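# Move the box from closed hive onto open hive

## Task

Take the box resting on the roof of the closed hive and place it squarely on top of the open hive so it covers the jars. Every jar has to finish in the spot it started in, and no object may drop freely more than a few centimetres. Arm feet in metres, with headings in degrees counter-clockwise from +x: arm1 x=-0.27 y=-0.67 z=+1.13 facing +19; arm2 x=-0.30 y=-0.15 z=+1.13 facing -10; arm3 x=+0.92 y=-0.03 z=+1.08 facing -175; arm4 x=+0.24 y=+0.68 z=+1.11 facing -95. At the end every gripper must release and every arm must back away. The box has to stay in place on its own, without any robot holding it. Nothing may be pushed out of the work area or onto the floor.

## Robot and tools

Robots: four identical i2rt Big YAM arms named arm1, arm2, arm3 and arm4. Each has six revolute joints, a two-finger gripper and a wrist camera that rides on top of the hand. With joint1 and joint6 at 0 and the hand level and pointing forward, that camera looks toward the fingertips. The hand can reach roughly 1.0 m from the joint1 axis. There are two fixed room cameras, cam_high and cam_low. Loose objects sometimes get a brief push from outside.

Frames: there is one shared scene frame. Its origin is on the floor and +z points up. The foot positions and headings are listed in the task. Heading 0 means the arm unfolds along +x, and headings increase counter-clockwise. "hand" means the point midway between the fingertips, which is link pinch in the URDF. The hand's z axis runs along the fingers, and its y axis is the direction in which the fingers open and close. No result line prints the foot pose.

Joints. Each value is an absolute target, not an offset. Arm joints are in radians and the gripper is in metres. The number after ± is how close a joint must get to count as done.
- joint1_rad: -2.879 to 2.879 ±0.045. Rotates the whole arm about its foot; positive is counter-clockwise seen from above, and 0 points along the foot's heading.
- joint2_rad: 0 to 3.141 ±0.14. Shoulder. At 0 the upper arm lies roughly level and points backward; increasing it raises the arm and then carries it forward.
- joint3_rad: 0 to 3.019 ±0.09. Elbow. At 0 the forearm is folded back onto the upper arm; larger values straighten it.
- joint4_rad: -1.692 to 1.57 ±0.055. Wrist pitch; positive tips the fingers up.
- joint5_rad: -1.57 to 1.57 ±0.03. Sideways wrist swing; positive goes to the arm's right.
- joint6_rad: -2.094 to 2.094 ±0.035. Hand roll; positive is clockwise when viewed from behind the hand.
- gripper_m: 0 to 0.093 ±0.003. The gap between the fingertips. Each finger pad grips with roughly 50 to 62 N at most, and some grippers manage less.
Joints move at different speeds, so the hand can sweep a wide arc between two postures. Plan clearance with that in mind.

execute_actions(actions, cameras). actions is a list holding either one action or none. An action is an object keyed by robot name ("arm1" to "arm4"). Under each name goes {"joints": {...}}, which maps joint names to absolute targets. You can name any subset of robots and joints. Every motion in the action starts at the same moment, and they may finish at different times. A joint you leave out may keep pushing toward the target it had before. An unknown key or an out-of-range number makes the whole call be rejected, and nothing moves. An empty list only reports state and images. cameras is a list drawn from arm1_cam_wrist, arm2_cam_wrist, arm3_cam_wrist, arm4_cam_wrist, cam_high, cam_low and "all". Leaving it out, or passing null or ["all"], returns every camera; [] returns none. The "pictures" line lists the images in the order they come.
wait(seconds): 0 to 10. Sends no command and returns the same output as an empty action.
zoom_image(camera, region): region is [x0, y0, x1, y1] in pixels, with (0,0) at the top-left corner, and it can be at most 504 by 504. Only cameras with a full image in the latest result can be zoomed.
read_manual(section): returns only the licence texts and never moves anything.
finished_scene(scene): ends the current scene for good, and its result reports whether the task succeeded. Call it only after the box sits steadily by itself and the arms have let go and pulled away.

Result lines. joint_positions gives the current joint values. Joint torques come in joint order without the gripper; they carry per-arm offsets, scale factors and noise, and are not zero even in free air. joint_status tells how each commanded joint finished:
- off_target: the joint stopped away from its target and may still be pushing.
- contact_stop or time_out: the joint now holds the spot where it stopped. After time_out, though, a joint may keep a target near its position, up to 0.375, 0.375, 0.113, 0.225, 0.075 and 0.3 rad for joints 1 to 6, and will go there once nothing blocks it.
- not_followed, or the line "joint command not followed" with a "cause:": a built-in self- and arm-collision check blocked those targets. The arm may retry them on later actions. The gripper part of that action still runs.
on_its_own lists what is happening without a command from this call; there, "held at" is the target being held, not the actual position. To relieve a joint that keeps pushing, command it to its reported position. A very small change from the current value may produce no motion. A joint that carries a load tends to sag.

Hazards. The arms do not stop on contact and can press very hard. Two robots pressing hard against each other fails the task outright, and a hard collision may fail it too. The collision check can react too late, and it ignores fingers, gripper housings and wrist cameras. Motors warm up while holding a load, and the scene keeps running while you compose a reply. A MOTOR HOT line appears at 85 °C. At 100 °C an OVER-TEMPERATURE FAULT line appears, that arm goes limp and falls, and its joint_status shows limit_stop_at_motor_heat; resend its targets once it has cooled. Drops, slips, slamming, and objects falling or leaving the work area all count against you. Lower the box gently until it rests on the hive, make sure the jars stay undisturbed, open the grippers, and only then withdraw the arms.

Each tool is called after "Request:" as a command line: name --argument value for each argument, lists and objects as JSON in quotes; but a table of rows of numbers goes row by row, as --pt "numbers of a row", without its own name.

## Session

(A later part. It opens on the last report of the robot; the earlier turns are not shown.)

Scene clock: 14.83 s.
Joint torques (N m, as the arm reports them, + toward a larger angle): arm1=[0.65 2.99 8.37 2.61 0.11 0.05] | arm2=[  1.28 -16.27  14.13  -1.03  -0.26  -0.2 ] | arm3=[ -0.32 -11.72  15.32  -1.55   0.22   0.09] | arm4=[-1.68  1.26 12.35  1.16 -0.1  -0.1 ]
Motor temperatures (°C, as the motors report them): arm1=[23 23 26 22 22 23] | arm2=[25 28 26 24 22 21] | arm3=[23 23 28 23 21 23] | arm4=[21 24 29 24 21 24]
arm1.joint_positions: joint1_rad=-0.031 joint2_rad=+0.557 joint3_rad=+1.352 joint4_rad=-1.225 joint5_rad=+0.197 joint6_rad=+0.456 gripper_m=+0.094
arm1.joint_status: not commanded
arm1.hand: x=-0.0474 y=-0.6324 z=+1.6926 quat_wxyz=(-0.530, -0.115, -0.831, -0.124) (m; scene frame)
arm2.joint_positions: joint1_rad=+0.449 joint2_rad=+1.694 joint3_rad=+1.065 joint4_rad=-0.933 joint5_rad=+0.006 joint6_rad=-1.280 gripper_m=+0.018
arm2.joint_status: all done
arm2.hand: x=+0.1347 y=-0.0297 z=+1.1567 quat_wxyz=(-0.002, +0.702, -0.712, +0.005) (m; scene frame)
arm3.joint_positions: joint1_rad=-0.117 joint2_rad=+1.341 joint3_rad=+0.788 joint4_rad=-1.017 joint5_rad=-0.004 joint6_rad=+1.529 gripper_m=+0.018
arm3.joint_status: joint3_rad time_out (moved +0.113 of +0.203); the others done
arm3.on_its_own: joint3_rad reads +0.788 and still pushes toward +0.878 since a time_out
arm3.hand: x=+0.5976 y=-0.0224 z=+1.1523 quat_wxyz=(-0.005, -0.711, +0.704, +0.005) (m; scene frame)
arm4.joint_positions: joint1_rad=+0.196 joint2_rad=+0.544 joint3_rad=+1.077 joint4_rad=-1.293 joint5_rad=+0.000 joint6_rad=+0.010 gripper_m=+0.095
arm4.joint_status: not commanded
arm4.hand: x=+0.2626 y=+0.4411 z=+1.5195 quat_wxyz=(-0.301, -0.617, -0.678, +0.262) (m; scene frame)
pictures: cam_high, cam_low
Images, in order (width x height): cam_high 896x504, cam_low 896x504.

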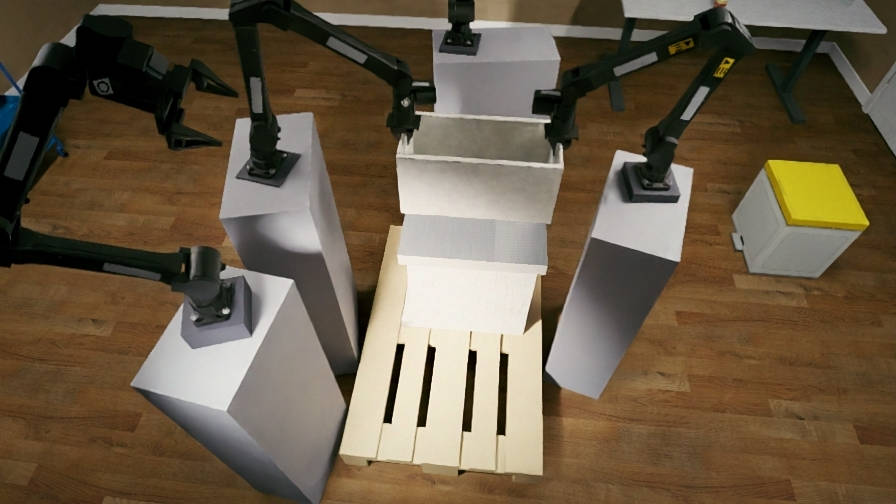

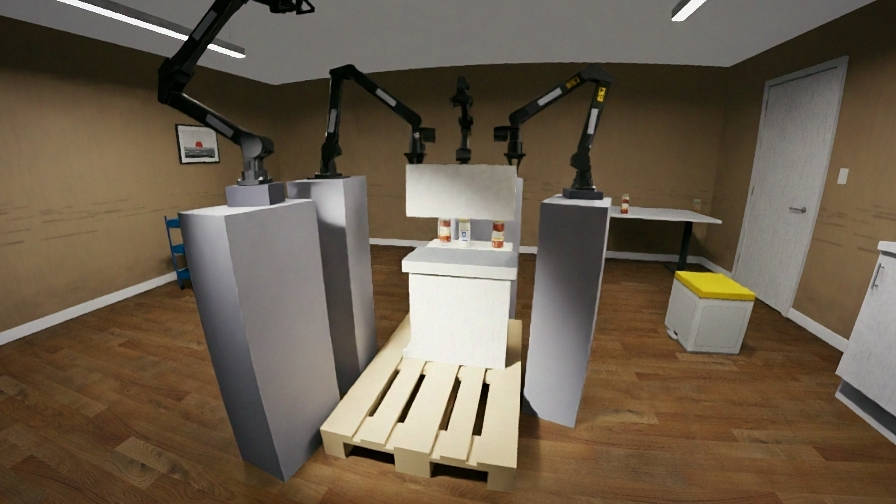

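Request:
execute_actions --actions '[{"arm2":{"joints":{"joint1_rad":0.662,"joint2_rad":1.715,"joint3_rad":1.26,"joint4_rad":-0.985,"joint5_rad":0,"joint6_rad":-1.085}},"arm3":{"joints":{"joint1_rad":-0.41,"joint2_rad":1.345,"joint3_rad":0.94,"joint4_rad":-1.04,"joint5_rad":0,"joint6_rad":1.233}}}]' --cameras '["cam_low","arm2_cam_wrist","arm3_cam_wrist"]'

Scene clock: 17.67 s.
Joint torques (N m, as the arm reports them, + toward a larger angle): arm1=[0.59 2.97 8.36 2.6  0.11 0.05] | arm2=[  0.98 -18.98  13.55  -0.35  -0.37  -0.37] | arm3=[  0.17 -12.97  15.56  -0.55   0.21  -0.01] | arm4=[-1.34  1.39 12.35  1.22 -0.09 -0.15]
Motor temperatures (°C, as the motors report them): arm1=[23 23 26 22 22 23] | arm2=[25 28 28 24 22 21] | arm3=[23 23 30 23 21 23] | arm4=[21 24 29 24 21 24]
arm1.joint_positions: joint1_rad=-0.031 joint2_rad=+0.557 joint3_rad=+1.352 joint4_rad=-1.225 joint5_rad=+0.197 joint6_rad=+0.456 gripper_m=+0.094
arm1.joint_status: not commanded
arm1.hand: x=-0.0474 y=-0.6324 z=+1.6926 quat_wxyz=(-0.530, -0.115, -0.831, -0.124) (m; scene frame)
arm2.joint_positions: joint1_rad=+0.660 joint2_rad=+1.785 joint3_rad=+1.192 joint4_rad=-0.972 joint5_rad=+0.009 joint6_rad=-1.063 gripper_m=+0.018
arm2.joint_status: all done
arm2.hand: x=+0.1356 y=+0.0763 z=+1.1564 quat_wxyz=(-0.001, +0.700, -0.714, +0.006) (m; scene frame)
arm3.joint_positions: joint1_rad=-0.415 joint2_rad=+1.400 joint3_rad=+0.847 joint4_rad=-1.029 joint5_rad=-0.004 joint6_rad=+1.237 gripper_m=+0.018
arm3.joint_status: joint3_rad time_out (moved +0.059 of +0.152); the others done
arm3.on_its_own: joint3_rad reads +0.847 and still pushes toward +0.940 since a time_out
arm3.hand: x=+0.5965 y=+0.0796 z=+1.1534 quat_wxyz=(-0.003, -0.708, +0.706, +0.000) (m; scene frame)
arm4.joint_positions: joint1_rad=+0.196 joint2_rad=+0.544 joint3_rad=+1.077 joint4_rad=-1.293 joint5_rad=+0.000 joint6_rad=+0.010 gripper_m=+0.095
arm4.joint_status: not commanded
arm4.hand: x=+0.2626 y=+0.4411 z=+1.5195 quat_wxyz=(-0.301, -0.617, -0.678, +0.262) (m; scene frame)
pictures: arm2_cam_wrist, arm3_cam_wrist, cam_low
Images, in order (width x height): arm2_cam_wrist 616x616, arm3_cam_wrist 616x616, cam_low 896x504.

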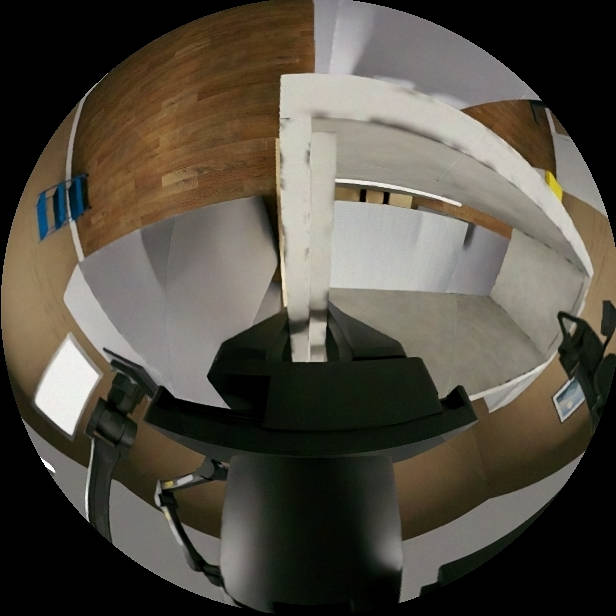

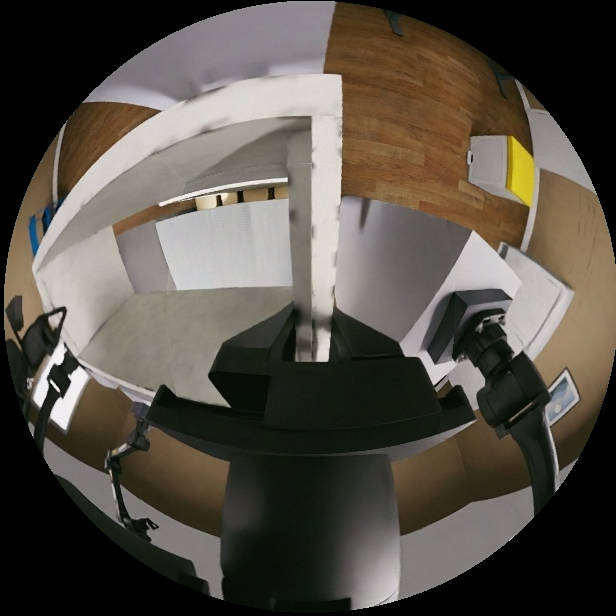

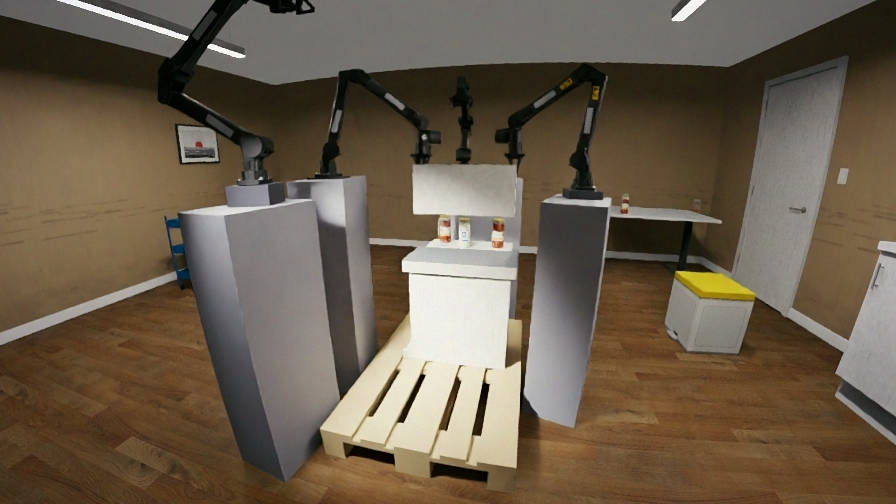

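Request:
zoom_image --camera "cam_low" --region '[390, 150, 540, 280]'

Region (390, 150, 540, 280) of cam_low's 896x504 image, scaled by 3.360, with more detail than that image has; it fills the top 437 rows of this view, and the rest is white.

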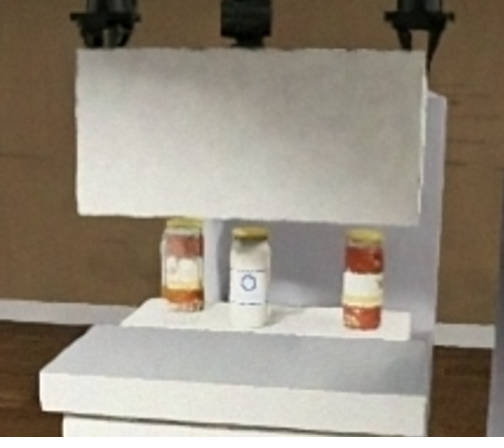

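Request:
execute_actions --actions '[{"arm2":{"joints":{"joint1_rad":0.833,"joint2_rad":1.795,"joint3_rad":1.422,"joint4_rad":-1.045,"joint5_rad":0,"joint6_rad":-0.915}},"arm3":{"joints":{"joint1_rad":-0.644,"joint2_rad":1.436,"joint3_rad":1.06,"joint4_rad":-1.05,"joint5_rad":0,"joint6_rad":0.99}}}]' --cameras '["cam_high","arm2_cam_wrist","arm3_cam_wrist"]'

Scene clock: 19.97 s.
Joint torques (N m, as the arm reports them, + toward a larger angle): arm1=[0.58 2.88 8.37 2.61 0.11 0.05] | arm2=[  0.94 -21.85  13.96  -0.18  -0.44  -0.31] | arm3=[  0.3  -16.36  14.67  -0.5    0.25  -0.07] | arm4=[-1.    1.34 12.45  1.01 -0.08 -0.11]
Motor temperatures (°C, as the motors report them): arm1=[23 23 26 22 22 23] | arm2=[25 29 29 24 22 21] | arm3=[23 23 31 23 21 23] | arm4=[21 24 29 24 21 24]
arm1.joint_positions: joint1_rad=-0.031 joint2_rad=+0.557 joint3_rad=+1.352 joint4_rad=-1.225 joint5_rad=+0.197 joint6_rad=+0.456 gripper_m=+0.094
arm1.joint_status: not commanded
arm1.hand: x=-0.0474 y=-0.6324 z=+1.6926 quat_wxyz=(-0.530, -0.115, -0.831, -0.124) (m; scene frame)
arm2.joint_positions: joint1_rad=+0.829 joint2_rad=+1.878 joint3_rad=+1.353 joint4_rad=-1.034 joint5_rad=+0.012 joint6_rad=-0.897 gripper_m=+0.018
arm2.joint_status: all done
arm2.hand: x=+0.1290 y=+0.1743 z=+1.1630 quat_wxyz=(-0.005, +0.701, -0.713, +0.007) (m; scene frame)
arm3.joint_positions: joint1_rad=-0.648 joint2_rad=+1.514 joint3_rad=+0.979 joint4_rad=-1.041 joint5_rad=-0.006 joint6_rad=+0.999 gripper_m=+0.018
arm3.joint_status: all done
arm3.hand: x=+0.5898 y=+0.1782 z=+1.1568 quat_wxyz=(-0.006, -0.710, +0.704, +0.003) (m; scene frame)
arm4.joint_positions: joint1_rad=+0.196 joint2_rad=+0.544 joint3_rad=+1.077 joint4_rad=-1.293 joint5_rad=+0.000 joint6_rad=+0.010 gripper_m=+0.095
arm4.joint_status: not commanded
arm4.hand: x=+0.2626 y=+0.4411 z=+1.5195 quat_wxyz=(-0.301, -0.617, -0.678, +0.262) (m; scene frame)
pictures: arm2_cam_wrist, arm3_cam_wrist, cam_high
Images, in order (width x height): arm2_cam_wrist 616x616, arm3_cam_wrist 616x616, cam_high 896x504.

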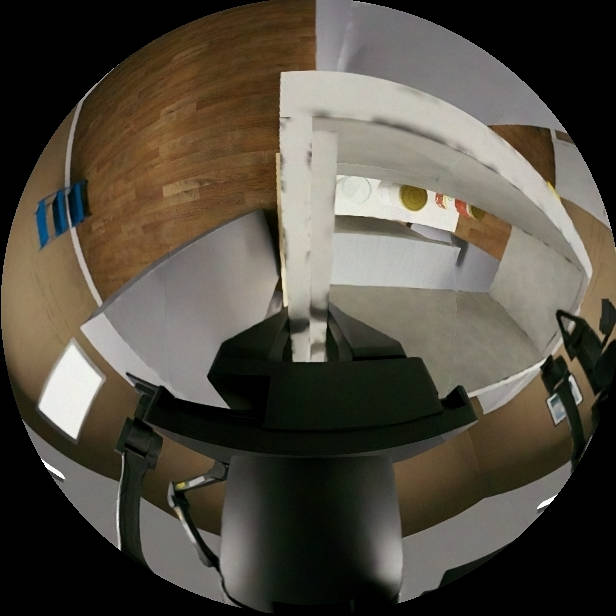

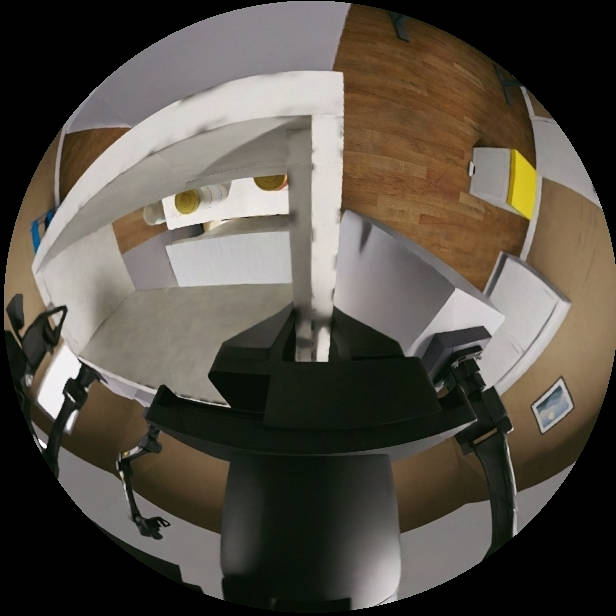

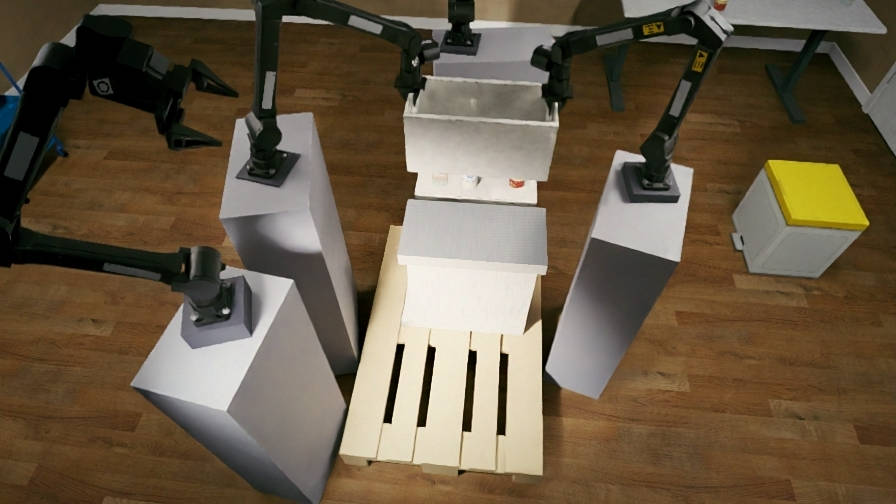

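Request:
execute_actions --actions '[{"arm2":{"joints":{"joint1_rad":0.993,"joint2_rad":1.965,"joint3_rad":1.72,"joint4_rad":-1.16,"joint5_rad":0,"joint6_rad":-0.758}},"arm3":{"joints":{"joint1_rad":-0.858,"joint2_rad":1.6,"joint3_rad":1.287,"joint4_rad":-1.093,"joint5_rad":0,"joint6_rad":0.775}},"arm4":{"joints":{"joint2_rad":0.4,"joint3_rad":1.05,"joint4_rad":-1.4}}}]'

Scene clock: 22.17 s.
Joint torques (N m, as the arm reports them, + toward a larger angle): arm1=[0.64 2.99 8.37 2.59 0.11 0.04] | arm2=[  1.46 -25.41  15.57  -0.4   -0.59  -0.25] | arm3=[ -0.17 -21.23  15.15  -0.58   0.33  -0.07] | arm4=[-1.5   4.48 10.44  1.19 -0.09 -0.12]
Motor temperatures (°C, as the motors report them): arm1=[23 23 27 22 22 23] | arm2=[25 29 30 24 22 21] | arm3=[23 23 32 23 21 23] | arm4=[21 24 29 24 21 24]
arm1.joint_positions: joint1_rad=-0.031 joint2_rad=+0.557 joint3_rad=+1.352 joint4_rad=-1.225 joint5_rad=+0.197 joint6_rad=+0.456 gripper_m=+0.094
arm1.joint_status: not commanded
arm1.hand: x=-0.0474 y=-0.6324 z=+1.6926 quat_wxyz=(-0.530, -0.115, -0.831, -0.124) (m; scene frame)
arm2.joint_positions: joint1_rad=+0.985 joint2_rad=+2.062 joint3_rad=+1.639 joint4_rad=-1.148 joint5_rad=+0.017 joint6_rad=-0.744 gripper_m=+0.018
arm2.joint_status: all done
arm2.hand: x=+0.1252 y=+0.2895 z=+1.1589 quat_wxyz=(+0.000, +0.702, -0.712, +0.009) (m; scene frame)
arm3.joint_positions: joint1_rad=-0.858 joint2_rad=+1.704 joint3_rad=+1.202 joint4_rad=-1.081 joint5_rad=-0.008 joint6_rad=+0.784 gripper_m=+0.018
arm3.joint_status: all done
arm3.hand: x=+0.5862 y=+0.2960 z=+1.1528 quat_wxyz=(-0.007, -0.712, +0.702, +0.000) (m; scene frame)
arm4.joint_positions: joint1_rad=+0.196 joint2_rad=+0.387 joint3_rad=+1.041 joint4_rad=-1.395 joint5_rad=+0.000 joint6_rad=+0.010 gripper_m=+0.095
arm4.joint_status: all done
arm4.hand: x=+0.2564 y=+0.4993 z=+1.5124 quat_wxyz=(-0.308, -0.615, -0.675, +0.268) (m; scene frame)
pictures: arm1_cam_wrist, arm2_cam_wrist, arm3_cam_wrist, arm4_cam_wrist, cam_high, cam_low
Images, in order (width x height): arm1_cam_wrist 616x616, arm2_cam_wrist 616x616, arm3_cam_wrist 616x616, arm4_cam_wrist 616x616, cam_high 896x504, cam_low 896x504.

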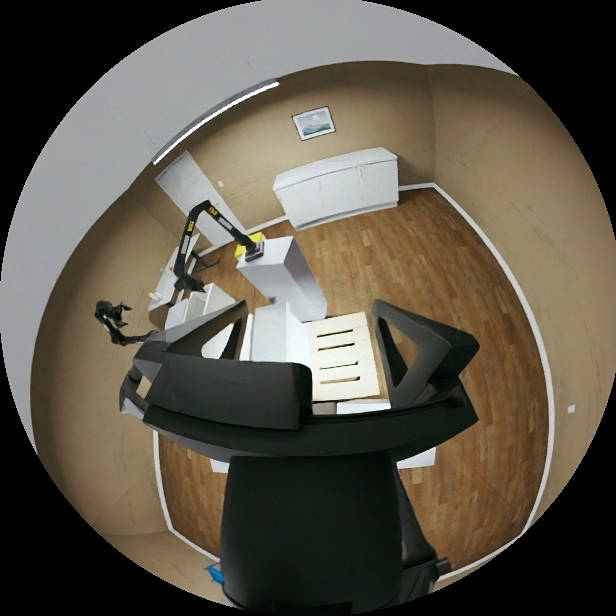

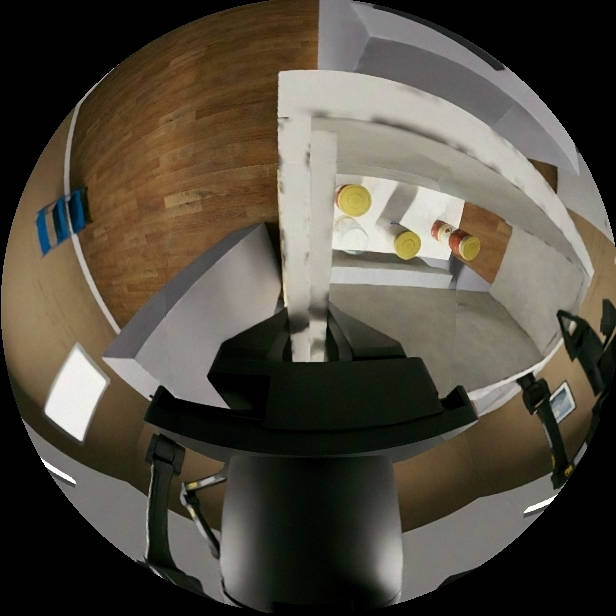

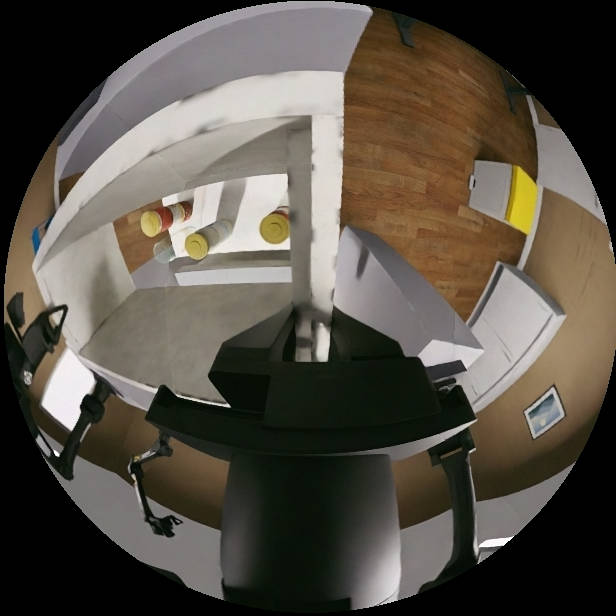

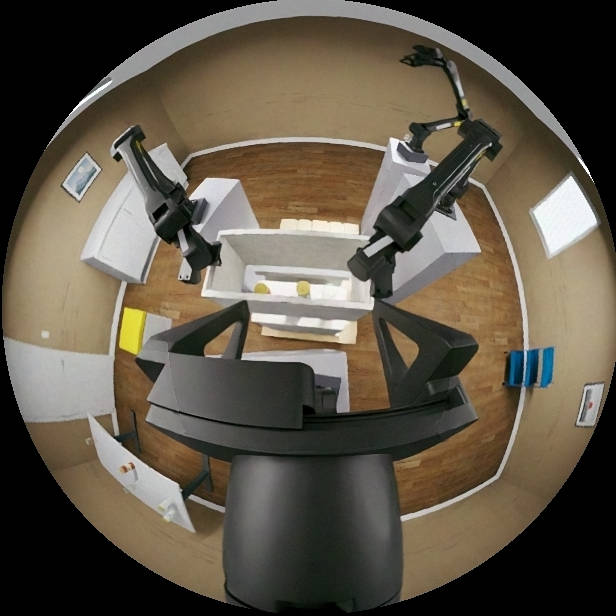

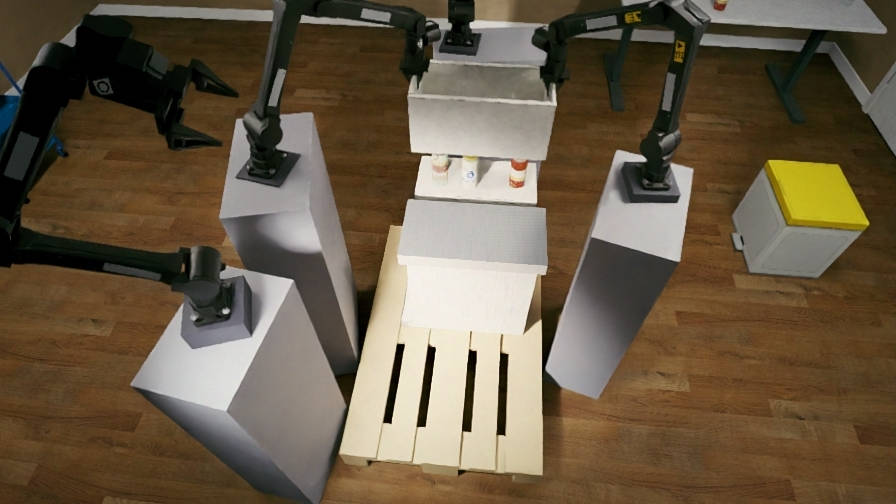

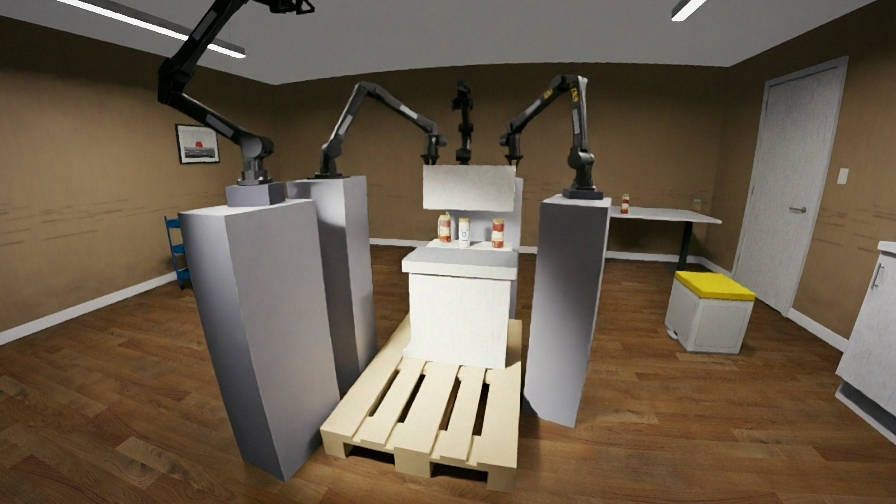

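Request:
zoom_image --camera "arm2_cam_wrist" --region '[260, 150, 520, 310]'

Request:
zoom_image --camera "arm3_cam_wrist" --region '[100, 150, 360, 310]'

Request:
zoom_image --camera "cam_low" --region '[400, 150, 540, 270]'

Region (260, 150, 520, 310) of arm2_cam_wrist's 616x616 image, scaled by 1.938, with more detail than that image has; it fills the top 310 rows of this view, and the rest is white.

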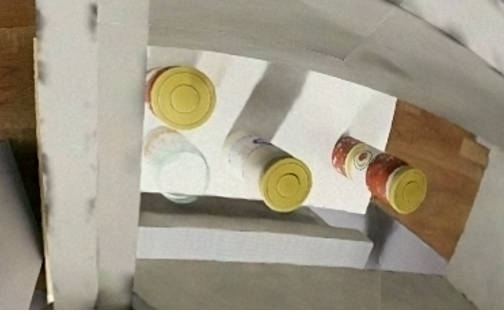

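Region (100, 150, 360, 310) of arm3_cam_wrist's 616x616 image, scaled by 1.938, with more detail than that image has; it fills the top 310 rows of this view, and the rest is white.

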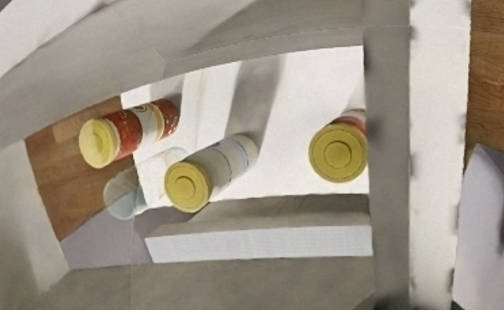

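Region (400, 150, 540, 270) of cam_low's 896x504 image, scaled by 3.600, with more detail than that image has; it fills the top 432 rows of this view, and the rest is white.

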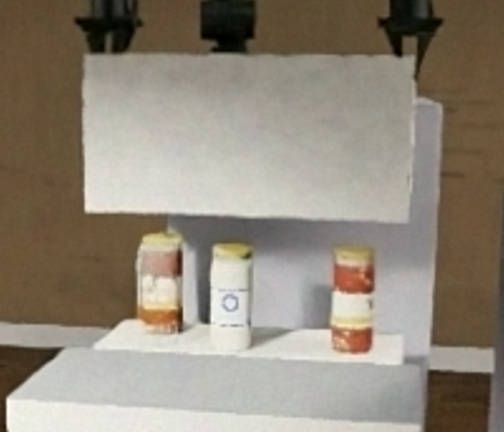

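Request:
execute_actions --actions '[{"arm2":{"joints":{"joint1_rad":0.995,"joint2_rad":2.045,"joint3_rad":1.663,"joint4_rad":-1.035,"joint5_rad":0,"joint6_rad":-0.76}},"arm3":{"joints":{"joint1_rad":-0.856,"joint2_rad":1.67,"joint3_rad":1.192,"joint4_rad":-0.938,"joint5_rad":0,"joint6_rad":0.78}}}]' --cameras '["cam_high","cam_low","arm2_cam_wrist","arm3_cam_wrist"]'

Request:
zoom_image --camera "arm2_cam_wrist" --region '[260, 150, 520, 310]'

Request:
zoom_image --camera "arm3_cam_wrist" --region '[100, 150, 360, 310]'

Scene clock: 24.03 s.
Joint torques (N m, as the arm reports them, + toward a larger angle): arm1=[0.51 2.95 8.37 2.58 0.11 0.04] | arm2=[  1.89 -27.22  12.69  -0.16  -0.7   -0.34] | arm3=[  0.17 -21.88  12.54  -0.22   0.14  -0.1 ] | arm4=[-1.8   4.26 10.6   1.23 -0.1  -0.13]
Motor temperatures (°C, as the motors report them): arm1=[23 23 27 22 22 23] | arm2=[25 30 30 24 22 21] | arm3=[23 24 33 23 21 23] | arm4=[21 24 29 24 21 24]
arm1.joint_positions: joint1_rad=-0.031 joint2_rad=+0.557 joint3_rad=+1.352 joint4_rad=-1.225 joint5_rad=+0.197 joint6_rad=+0.456 gripper_m=+0.094
arm1.joint_status: not commanded
arm1.hand: x=-0.0474 y=-0.6324 z=+1.6926 quat_wxyz=(-0.530, -0.115, -0.831, -0.124) (m; scene frame)
arm2.joint_positions: joint1_rad=+0.983 joint2_rad=+2.153 joint3_rad=+1.610 joint4_rad=-1.025 joint5_rad=+0.020 joint6_rad=-0.738 gripper_m=+0.018
arm2.joint_status: all done
arm2.hand: x=+0.1303 y=+0.2924 z=+1.0953 quat_wxyz=(-0.001, +0.700, -0.714, +0.010) (m; scene frame)
arm3.joint_positions: joint1_rad=-0.859 joint2_rad=+1.780 joint3_rad=+1.129 joint4_rad=-0.934 joint5_rad=-0.002 joint6_rad=+0.792 gripper_m=+0.018
arm3.joint_status: all done
arm3.hand: x=+0.5895 y=+0.2944 z=+1.0952 quat_wxyz=(-0.004, -0.709, +0.705, -0.001) (m; scene frame)
arm4.joint_positions: joint1_rad=+0.196 joint2_rad=+0.387 joint3_rad=+1.041 joint4_rad=-1.395 joint5_rad=+0.000 joint6_rad=+0.010 gripper_m=+0.095
arm4.joint_status: not commanded
arm4.hand: x=+0.2564 y=+0.4993 z=+1.5124 quat_wxyz=(-0.308, -0.615, -0.675, +0.268) (m; scene frame)
pictures: arm2_cam_wrist, arm3_cam_wrist, cam_high, cam_low
Images, in order (width x height): arm2_cam_wrist 616x616, arm3_cam_wrist 616x616, cam_high 896x504, cam_low 896x504.

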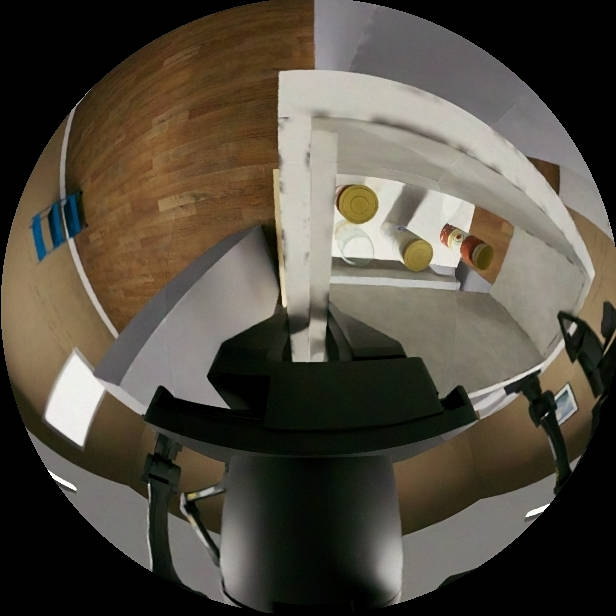

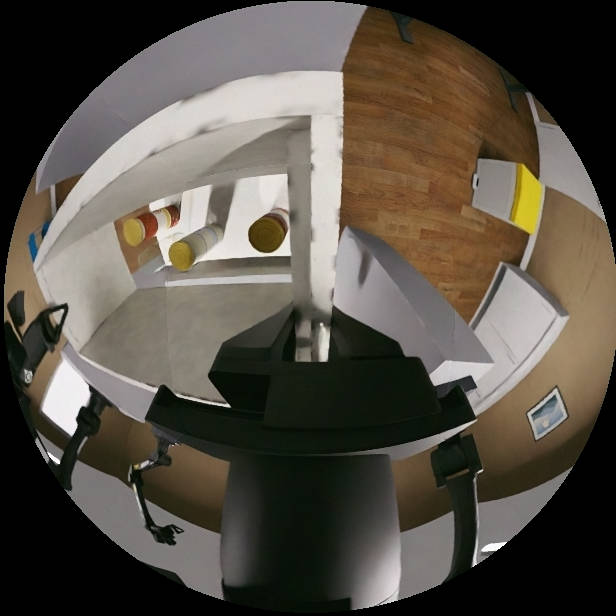

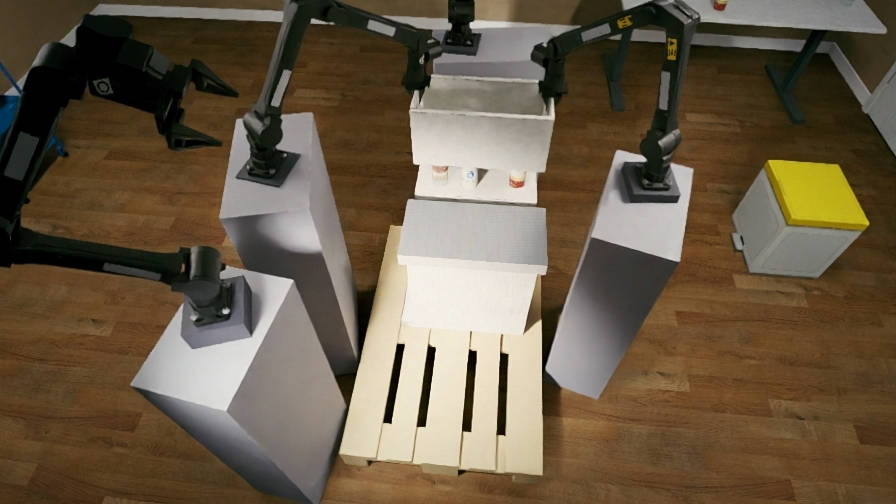

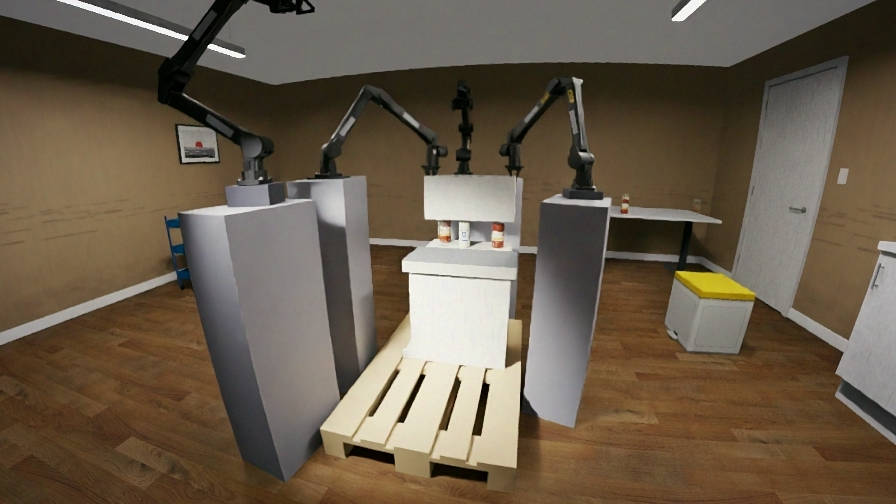

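Region (260, 150, 520, 310) of arm2_cam_wrist's 616x616 image, scaled by 1.938, with more detail than that image has; it fills the top 310 rows of this view, and the rest is white.

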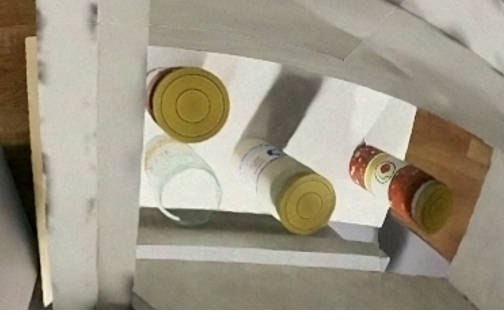

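Region (100, 150, 360, 310) of arm3_cam_wrist's 616x616 image, scaled by 1.938, with more detail than that image has; it fills the top 310 rows of this view, and the rest is white.

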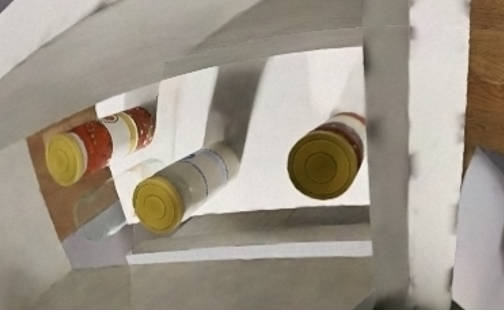

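Request:
execute_actions --actions '[{"arm2":{"joints":{"joint1_rad":0.993,"joint2_rad":2.143,"joint3_rad":1.637,"joint4_rad":-0.91,"joint5_rad":0,"joint6_rad":-0.762}},"arm3":{"joints":{"joint1_rad":-0.86,"joint2_rad":1.78,"joint3_rad":1.132,"joint4_rad":-0.757,"joint5_rad":0,"joint6_rad":0.78}}}]' --cameras '["cam_high","cam_low","arm2_cam_wrist","arm3_cam_wrist"]'

Request:
zoom_image --camera "arm2_cam_wrist" --region '[260, 150, 520, 310]'

Request:
zoom_image --camera "arm3_cam_wrist" --region '[100, 150, 360, 310]'

Request:
zoom_image --camera "cam_high" --region '[390, 70, 570, 220]'

Scene clock: 26.07 s.
Joint torques (N m, as the arm reports them, + toward a larger angle): arm1=[0.56 2.91 8.36 2.59 0.12 0.05] | arm2=[  1.89 -26.98  11.48  -0.17  -0.64  -0.34] | arm3=[ -0.15 -22.7   10.84   0.02   0.08  -0.11] | arm4=[-1.8   4.15 10.51  1.31 -0.1  -0.09]
Motor temperatures (°C, as the motors report them): arm1=[23 23 27 22 22 23] | arm2=[25 31 31 24 22 21] | arm3=[23 24 33 23 21 23] | arm4=[21 24 29 24 21 24]
arm1.joint_positions: joint1_rad=-0.031 joint2_rad=+0.557 joint3_rad=+1.352 joint4_rad=-1.225 joint5_rad=+0.197 joint6_rad=+0.456 gripper_m=+0.094
arm1.joint_status: not commanded
arm1.hand: x=-0.0474 y=-0.6324 z=+1.6926 quat_wxyz=(-0.530, -0.115, -0.831, -0.124) (m; scene frame)
arm2.joint_positions: joint1_rad=+0.982 joint2_rad=+2.251 joint3_rad=+1.589 joint4_rad=-0.901 joint5_rad=+0.017 joint6_rad=-0.739 gripper_m=+0.018
arm2.joint_status: all done
arm2.hand: x=+0.1314 y=+0.2935 z=+1.0307 quat_wxyz=(-0.004, +0.699, -0.715, +0.009) (m; scene frame)
arm3.joint_positions: joint1_rad=-0.859 joint2_rad=+1.895 joint3_rad=+1.078 joint4_rad=-0.758 joint5_rad=-0.001 joint6_rad=+0.793 gripper_m=+0.018
arm3.joint_status: all done
arm3.hand: x=+0.5890 y=+0.2949 z=+1.0291 quat_wxyz=(-0.004, -0.708, +0.706, +0.004) (m; scene frame)
arm4.joint_positions: joint1_rad=+0.196 joint2_rad=+0.387 joint3_rad=+1.041 joint4_rad=-1.395 joint5_rad=+0.000 joint6_rad=+0.010 gripper_m=+0.095
arm4.joint_status: not commanded
arm4.hand: x=+0.2564 y=+0.4993 z=+1.5124 quat_wxyz=(-0.308, -0.615, -0.675, +0.268) (m; scene frame)
pictures: arm2_cam_wrist, arm3_cam_wrist, cam_high, cam_low
Images, in order (width x height): arm2_cam_wrist 616x616, arm3_cam_wrist 616x616, cam_high 896x504, cam_low 896x504.

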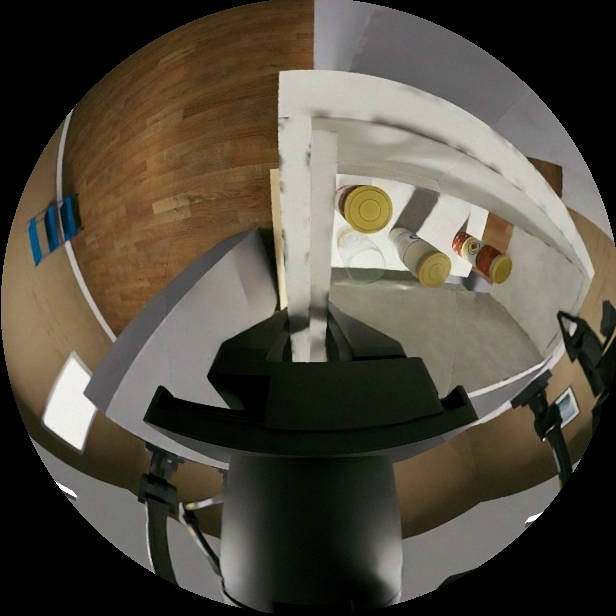

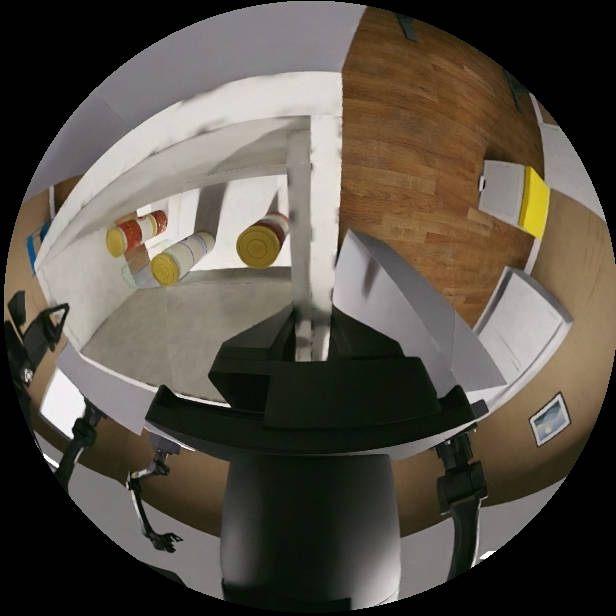

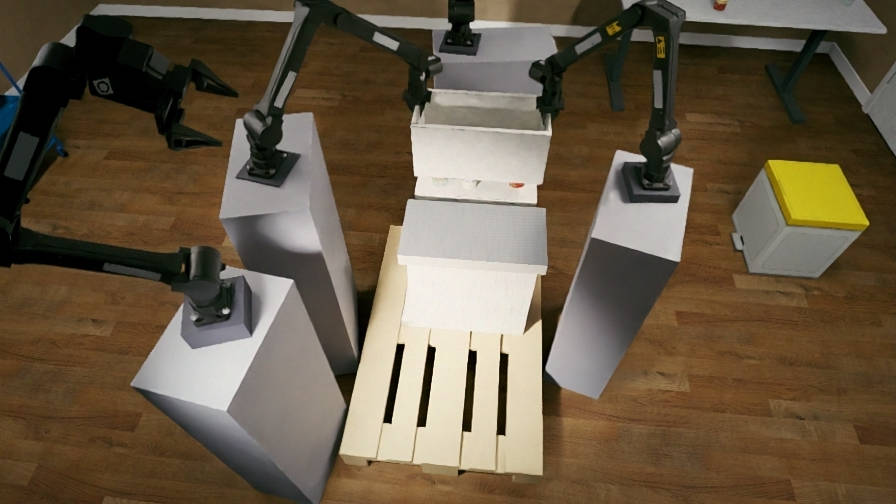

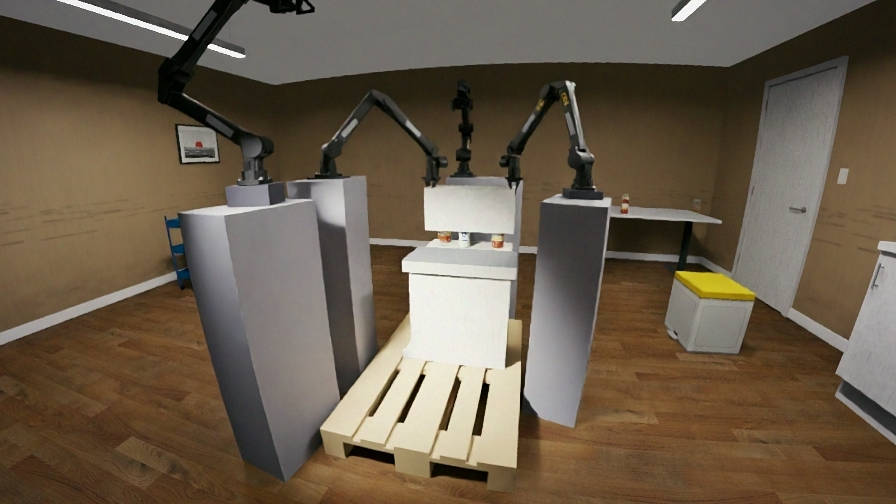

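Region (260, 150, 520, 310) of arm2_cam_wrist's 616x616 image, scaled by 1.938, with more detail than that image has; it fills the top 310 rows of this view, and the rest is white.

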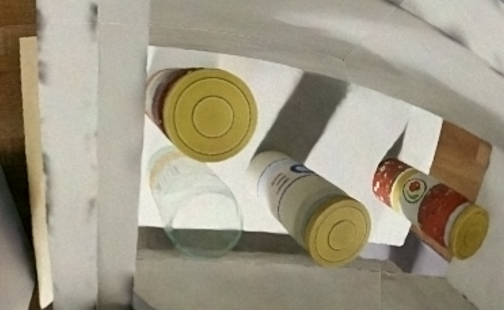

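Region (100, 150, 360, 310) of arm3_cam_wrist's 616x616 image, scaled by 1.938, with more detail than that image has; it fills the top 310 rows of this view, and the rest is white.

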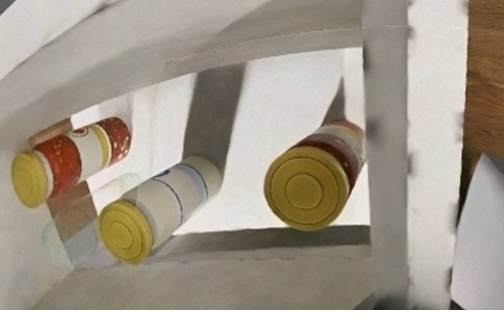

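Region (390, 70, 570, 220) of cam_high's 896x504 image, scaled by 2.800, with more detail than that image has.

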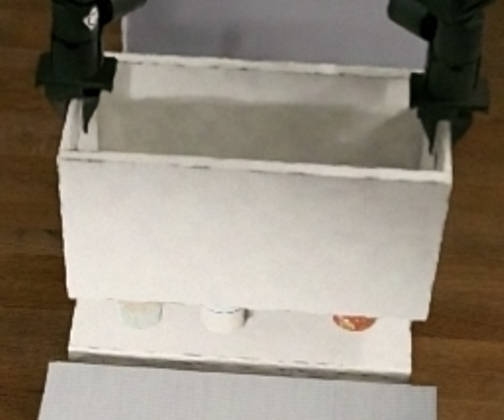

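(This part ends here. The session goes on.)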